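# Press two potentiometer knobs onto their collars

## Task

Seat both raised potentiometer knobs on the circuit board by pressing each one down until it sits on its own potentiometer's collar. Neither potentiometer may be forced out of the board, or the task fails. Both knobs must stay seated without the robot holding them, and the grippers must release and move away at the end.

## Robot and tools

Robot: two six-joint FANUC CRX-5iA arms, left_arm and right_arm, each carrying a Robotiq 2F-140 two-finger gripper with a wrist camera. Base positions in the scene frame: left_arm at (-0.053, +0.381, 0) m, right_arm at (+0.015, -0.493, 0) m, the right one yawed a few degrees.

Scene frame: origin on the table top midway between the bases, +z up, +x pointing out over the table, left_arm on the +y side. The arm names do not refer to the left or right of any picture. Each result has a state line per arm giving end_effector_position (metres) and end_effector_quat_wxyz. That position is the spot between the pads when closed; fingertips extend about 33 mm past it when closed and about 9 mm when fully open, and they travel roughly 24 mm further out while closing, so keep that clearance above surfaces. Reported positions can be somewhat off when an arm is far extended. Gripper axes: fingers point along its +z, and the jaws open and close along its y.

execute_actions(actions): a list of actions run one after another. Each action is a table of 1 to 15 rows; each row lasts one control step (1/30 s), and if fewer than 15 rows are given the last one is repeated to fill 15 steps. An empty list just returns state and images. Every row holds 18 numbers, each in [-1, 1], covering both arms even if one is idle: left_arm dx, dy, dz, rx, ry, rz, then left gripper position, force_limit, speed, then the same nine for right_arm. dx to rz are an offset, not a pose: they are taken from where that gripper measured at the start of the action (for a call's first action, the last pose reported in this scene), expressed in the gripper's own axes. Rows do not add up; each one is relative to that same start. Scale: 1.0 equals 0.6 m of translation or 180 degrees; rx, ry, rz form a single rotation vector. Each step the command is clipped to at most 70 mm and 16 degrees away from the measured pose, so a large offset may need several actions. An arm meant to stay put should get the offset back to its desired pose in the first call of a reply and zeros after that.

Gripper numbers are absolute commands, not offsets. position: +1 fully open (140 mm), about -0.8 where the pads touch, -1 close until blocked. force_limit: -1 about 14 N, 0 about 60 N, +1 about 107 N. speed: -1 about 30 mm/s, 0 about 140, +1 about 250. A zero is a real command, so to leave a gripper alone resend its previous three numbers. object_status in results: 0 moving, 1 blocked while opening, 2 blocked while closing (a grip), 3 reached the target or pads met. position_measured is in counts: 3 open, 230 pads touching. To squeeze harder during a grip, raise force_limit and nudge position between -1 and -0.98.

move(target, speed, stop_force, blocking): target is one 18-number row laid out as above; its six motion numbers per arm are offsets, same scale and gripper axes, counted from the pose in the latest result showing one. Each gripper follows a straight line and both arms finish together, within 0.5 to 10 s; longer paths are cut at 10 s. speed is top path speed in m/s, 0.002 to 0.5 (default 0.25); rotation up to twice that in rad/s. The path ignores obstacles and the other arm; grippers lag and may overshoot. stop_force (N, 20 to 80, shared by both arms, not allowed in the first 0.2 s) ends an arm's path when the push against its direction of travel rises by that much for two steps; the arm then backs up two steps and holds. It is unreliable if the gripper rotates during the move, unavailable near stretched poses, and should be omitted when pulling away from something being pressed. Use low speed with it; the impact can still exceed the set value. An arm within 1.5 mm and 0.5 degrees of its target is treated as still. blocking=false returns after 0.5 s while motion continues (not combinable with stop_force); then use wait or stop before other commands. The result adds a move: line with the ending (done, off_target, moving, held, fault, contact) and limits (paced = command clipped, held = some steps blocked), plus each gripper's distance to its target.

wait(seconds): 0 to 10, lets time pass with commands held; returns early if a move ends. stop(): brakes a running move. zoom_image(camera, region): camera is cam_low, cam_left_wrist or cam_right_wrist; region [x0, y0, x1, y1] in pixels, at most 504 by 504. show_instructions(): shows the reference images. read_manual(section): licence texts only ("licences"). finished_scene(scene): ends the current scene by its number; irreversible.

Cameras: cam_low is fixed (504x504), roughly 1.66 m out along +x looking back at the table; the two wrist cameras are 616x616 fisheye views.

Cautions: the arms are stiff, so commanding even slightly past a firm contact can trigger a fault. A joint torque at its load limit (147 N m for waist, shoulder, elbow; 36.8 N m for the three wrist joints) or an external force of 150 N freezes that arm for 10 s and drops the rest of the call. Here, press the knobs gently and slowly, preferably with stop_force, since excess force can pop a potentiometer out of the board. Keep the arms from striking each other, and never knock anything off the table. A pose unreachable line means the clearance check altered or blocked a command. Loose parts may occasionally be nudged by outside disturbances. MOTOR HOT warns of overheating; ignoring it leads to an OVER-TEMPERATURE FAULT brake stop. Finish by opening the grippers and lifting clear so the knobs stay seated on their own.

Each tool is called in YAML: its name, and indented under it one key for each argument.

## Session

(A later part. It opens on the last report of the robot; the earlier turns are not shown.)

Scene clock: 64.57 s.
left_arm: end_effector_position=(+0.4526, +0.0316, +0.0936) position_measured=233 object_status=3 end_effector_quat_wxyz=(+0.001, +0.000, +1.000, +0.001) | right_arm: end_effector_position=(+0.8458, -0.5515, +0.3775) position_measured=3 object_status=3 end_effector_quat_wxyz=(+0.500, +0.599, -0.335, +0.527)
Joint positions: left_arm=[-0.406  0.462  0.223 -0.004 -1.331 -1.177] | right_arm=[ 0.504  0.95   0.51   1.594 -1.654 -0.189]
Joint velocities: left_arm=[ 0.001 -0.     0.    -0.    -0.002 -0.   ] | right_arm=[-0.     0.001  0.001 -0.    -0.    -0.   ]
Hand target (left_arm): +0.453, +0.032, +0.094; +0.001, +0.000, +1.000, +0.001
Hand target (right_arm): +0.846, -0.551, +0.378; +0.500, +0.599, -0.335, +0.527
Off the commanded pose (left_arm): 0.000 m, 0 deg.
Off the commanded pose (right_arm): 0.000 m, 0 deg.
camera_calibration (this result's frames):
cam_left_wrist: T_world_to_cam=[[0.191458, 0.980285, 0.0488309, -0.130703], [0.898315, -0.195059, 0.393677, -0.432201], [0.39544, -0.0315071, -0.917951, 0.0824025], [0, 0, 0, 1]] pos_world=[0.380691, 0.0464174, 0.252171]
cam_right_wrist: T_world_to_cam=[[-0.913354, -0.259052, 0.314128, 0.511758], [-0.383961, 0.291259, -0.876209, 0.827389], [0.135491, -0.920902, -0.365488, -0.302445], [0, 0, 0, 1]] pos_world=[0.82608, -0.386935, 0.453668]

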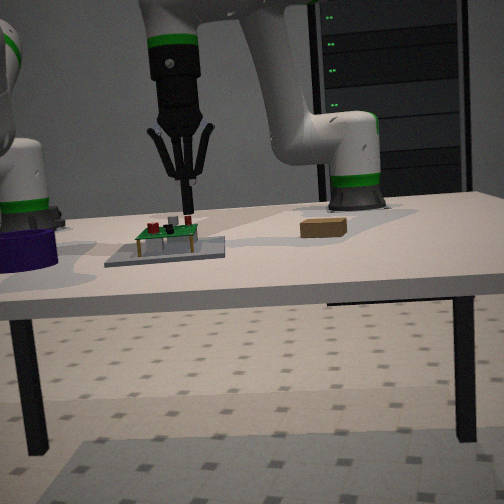

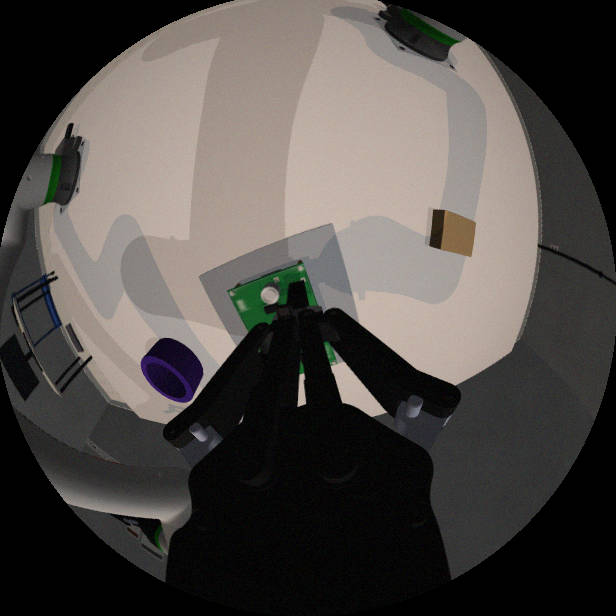

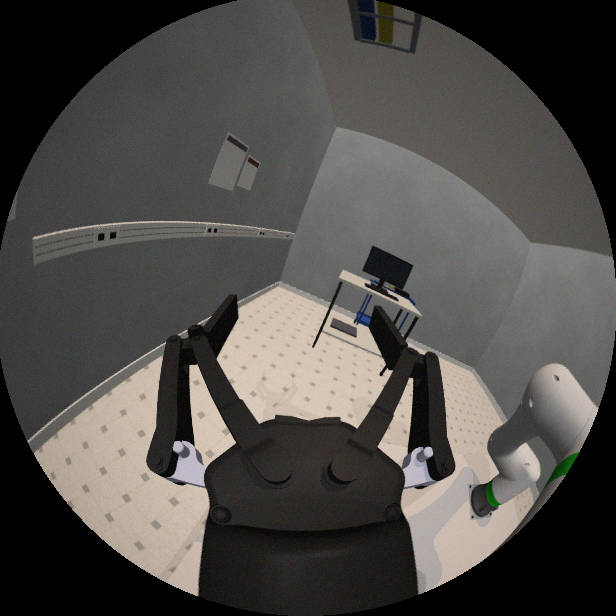

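Try 0.5 mm further.

execute_actions:
  actions:
    - [[0,0,0.006,0,0,0,-1,0,0,0,0,0,0,0,0,1,0,0]]
    - [[0,0,0.0029,0,0,0,-1,0,0,0,0,0,0,0,0,1,0,0]]
    - [[0,0,-0.009,0,0,0,-1,0,0,0,0,0,0,0,0,1,0,0]]

zoom_image:
  camera: "cam_low"
  region: [170,200,205,235]

Scene clock: 71.47 s.
left_arm: end_effector_position=(+0.4526, +0.0316, +0.0937) position_measured=233 object_status=3 end_effector_quat_wxyz=(+0.001, +0.000, +1.000, +0.001) | right_arm: end_effector_position=(+0.8458, -0.5515, +0.3775) position_measured=3 object_status=3 end_effector_quat_wxyz=(+0.500, +0.599, -0.335, +0.527)
Joint positions: left_arm=[-0.406  0.462  0.223 -0.004 -1.331 -1.177] | right_arm=[ 0.504  0.95   0.51   1.594 -1.654 -0.189]
Joint velocities: left_arm=[-0.    -0.     0.001 -0.     0.     0.001] | right_arm=[ 0.  0.  0. -0. -0. -0.]
Hand target (left_arm): +0.453, +0.032, +0.094; +0.001, +0.000, +1.000, +0.001
Hand target (right_arm): +0.846, -0.551, +0.378; +0.500, +0.599, -0.335, +0.527
Off the commanded pose (left_arm): 0.000 m, 0 deg.
Off the commanded pose (right_arm): 0.000 m, 0 deg.
camera_calibration (this result's frames):
cam_left_wrist: T_world_to_cam=[[0.191457, 0.980286, 0.048829, -0.130705], [0.898312, -0.195057, 0.393685, -0.432227], [0.395448, -0.0315101, -0.917948, 0.0824564], [0, 0, 0, 1]] pos_world=[0.380692, 0.046417, 0.252234]
cam_right_wrist: T_world_to_cam=[[-0.913354, -0.259052, 0.314128, 0.511758], [-0.383961, 0.291259, -0.876209, 0.827389], [0.135491, -0.920902, -0.365488, -0.302445], [0, 0, 0, 1]] pos_world=[0.82608, -0.386935, 0.453668]

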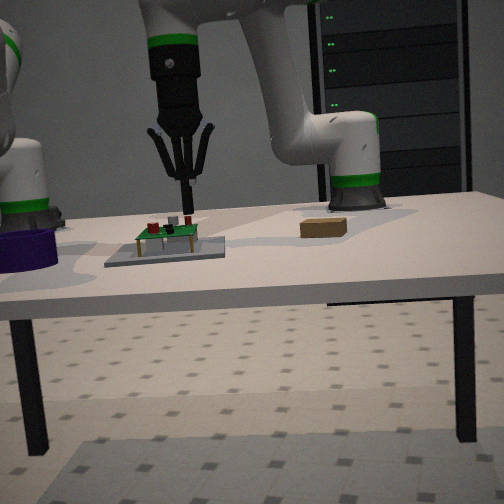

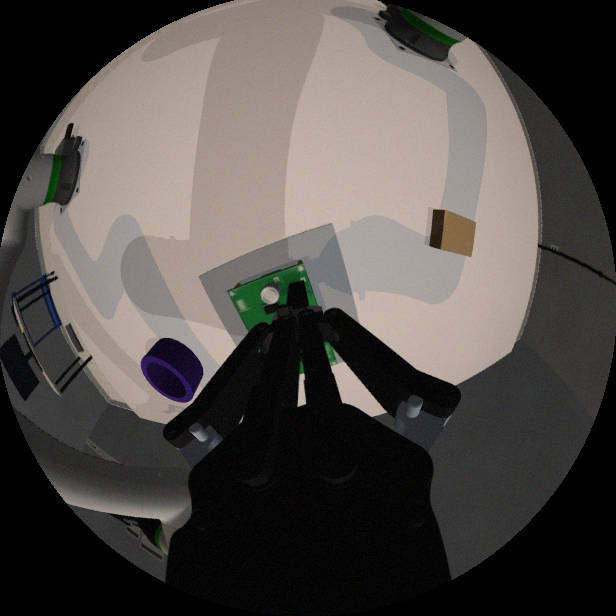

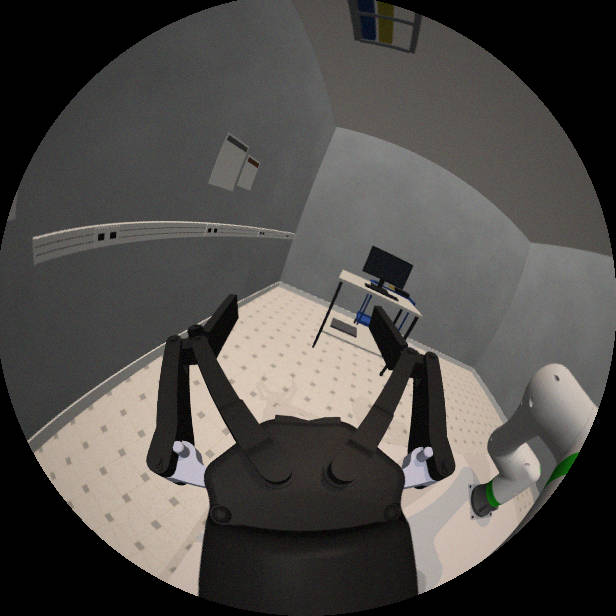

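Region (170, 200, 205, 235) of cam_low's 504x504 image, scaled by 14.400, with more detail than that image has.

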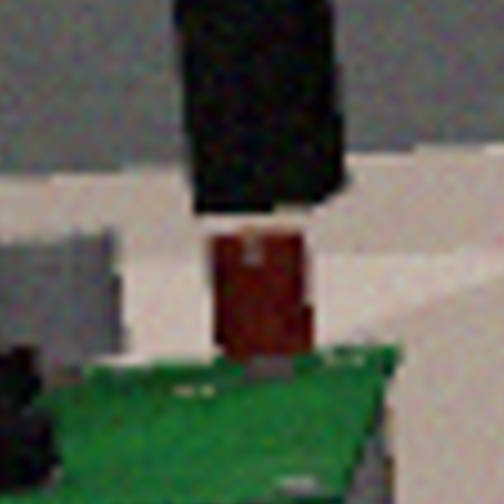

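It moved a little; another 0.35 mm, then lift away.

execute_actions:
  actions:
    - [[0,0,0.007,0,0,0,-1,0,0,0,0,0,0,0,0,1,0,0]]
    - [[0,0,0.0026,0,0,0,-1,0,0,0,0,0,0,0,0,1,0,0]]
    - [[0,0,-0.09,0,0,0,-1,0,0,0,0,0,0,0,0,1,0,0]]
    - [[0,0,-0.1,0,0,0,-1,0,0,0,0,0,0,0,0,1,0,0]]

zoom_image:
  camera: "cam_low"
  region: [170,200,205,235]

Scene clock: 81.60 s.
left_arm: end_effector_position=(+0.4528, +0.0316, +0.2014) position_measured=233 object_status=3 end_effector_quat_wxyz=(+0.001, -0.000, +1.000, +0.001) | right_arm: end_effector_position=(+0.8458, -0.5515, +0.3775) position_measured=3 object_status=3 end_effector_quat_wxyz=(+0.500, +0.599, -0.335, +0.527)
Joint positions: left_arm=[-0.405  0.428  0.429 -0.003 -1.57  -1.178] | right_arm=[ 0.504  0.95   0.51   1.594 -1.654 -0.189]
Joint velocities: left_arm=[-0.003  0.006  0.016 -0.001 -0.013  0.003] | right_arm=[-0. -0.  0.  0. -0.  0.]
Hand target (left_arm): +0.453, +0.031, +0.202; +0.001, -0.000, +1.000, +0.001
Hand target (right_arm): +0.846, -0.551, +0.378; +0.500, +0.599, -0.335, +0.527
Off the commanded pose (left_arm): 0.000 m, 0 deg.
Off the commanded pose (right_arm): 0.000 m, 0 deg.
camera_calibration (this result's frames):
cam_left_wrist: T_world_to_cam=[[0.190955, 0.980395, 0.0485932, -0.135703], [0.898261, -0.19449, 0.394083, -0.474858], [0.395808, -0.0316028, -0.917789, 0.181134], [0, 0, 0, 1]] pos_world=[0.380765, 0.0464115, 0.359971]
cam_right_wrist: T_world_to_cam=[[-0.913354, -0.259052, 0.314128, 0.511758], [-0.383961, 0.291259, -0.876209, 0.827389], [0.135491, -0.920902, -0.365488, -0.302445], [0, 0, 0, 1]] pos_world=[0.82608, -0.386935, 0.453668]

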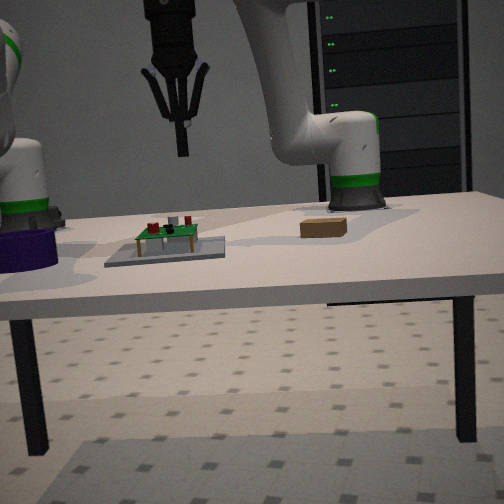

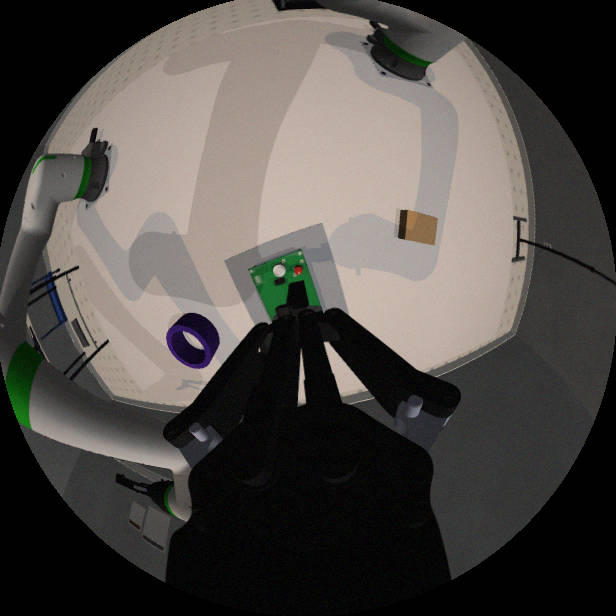

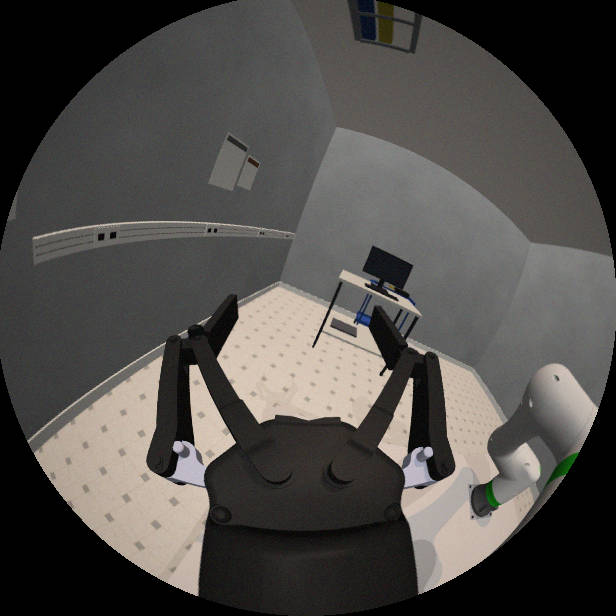

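Region (170, 200, 205, 235) of cam_low's 504x504 image, scaled by 14.400, with more detail than that image has.

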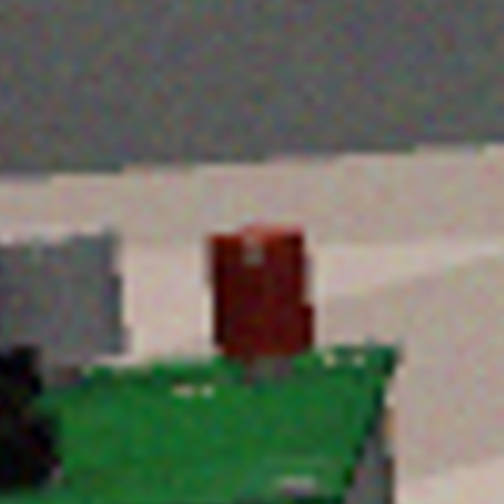

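finished_scene:
  scene: 2

The scene is finished: the task was done.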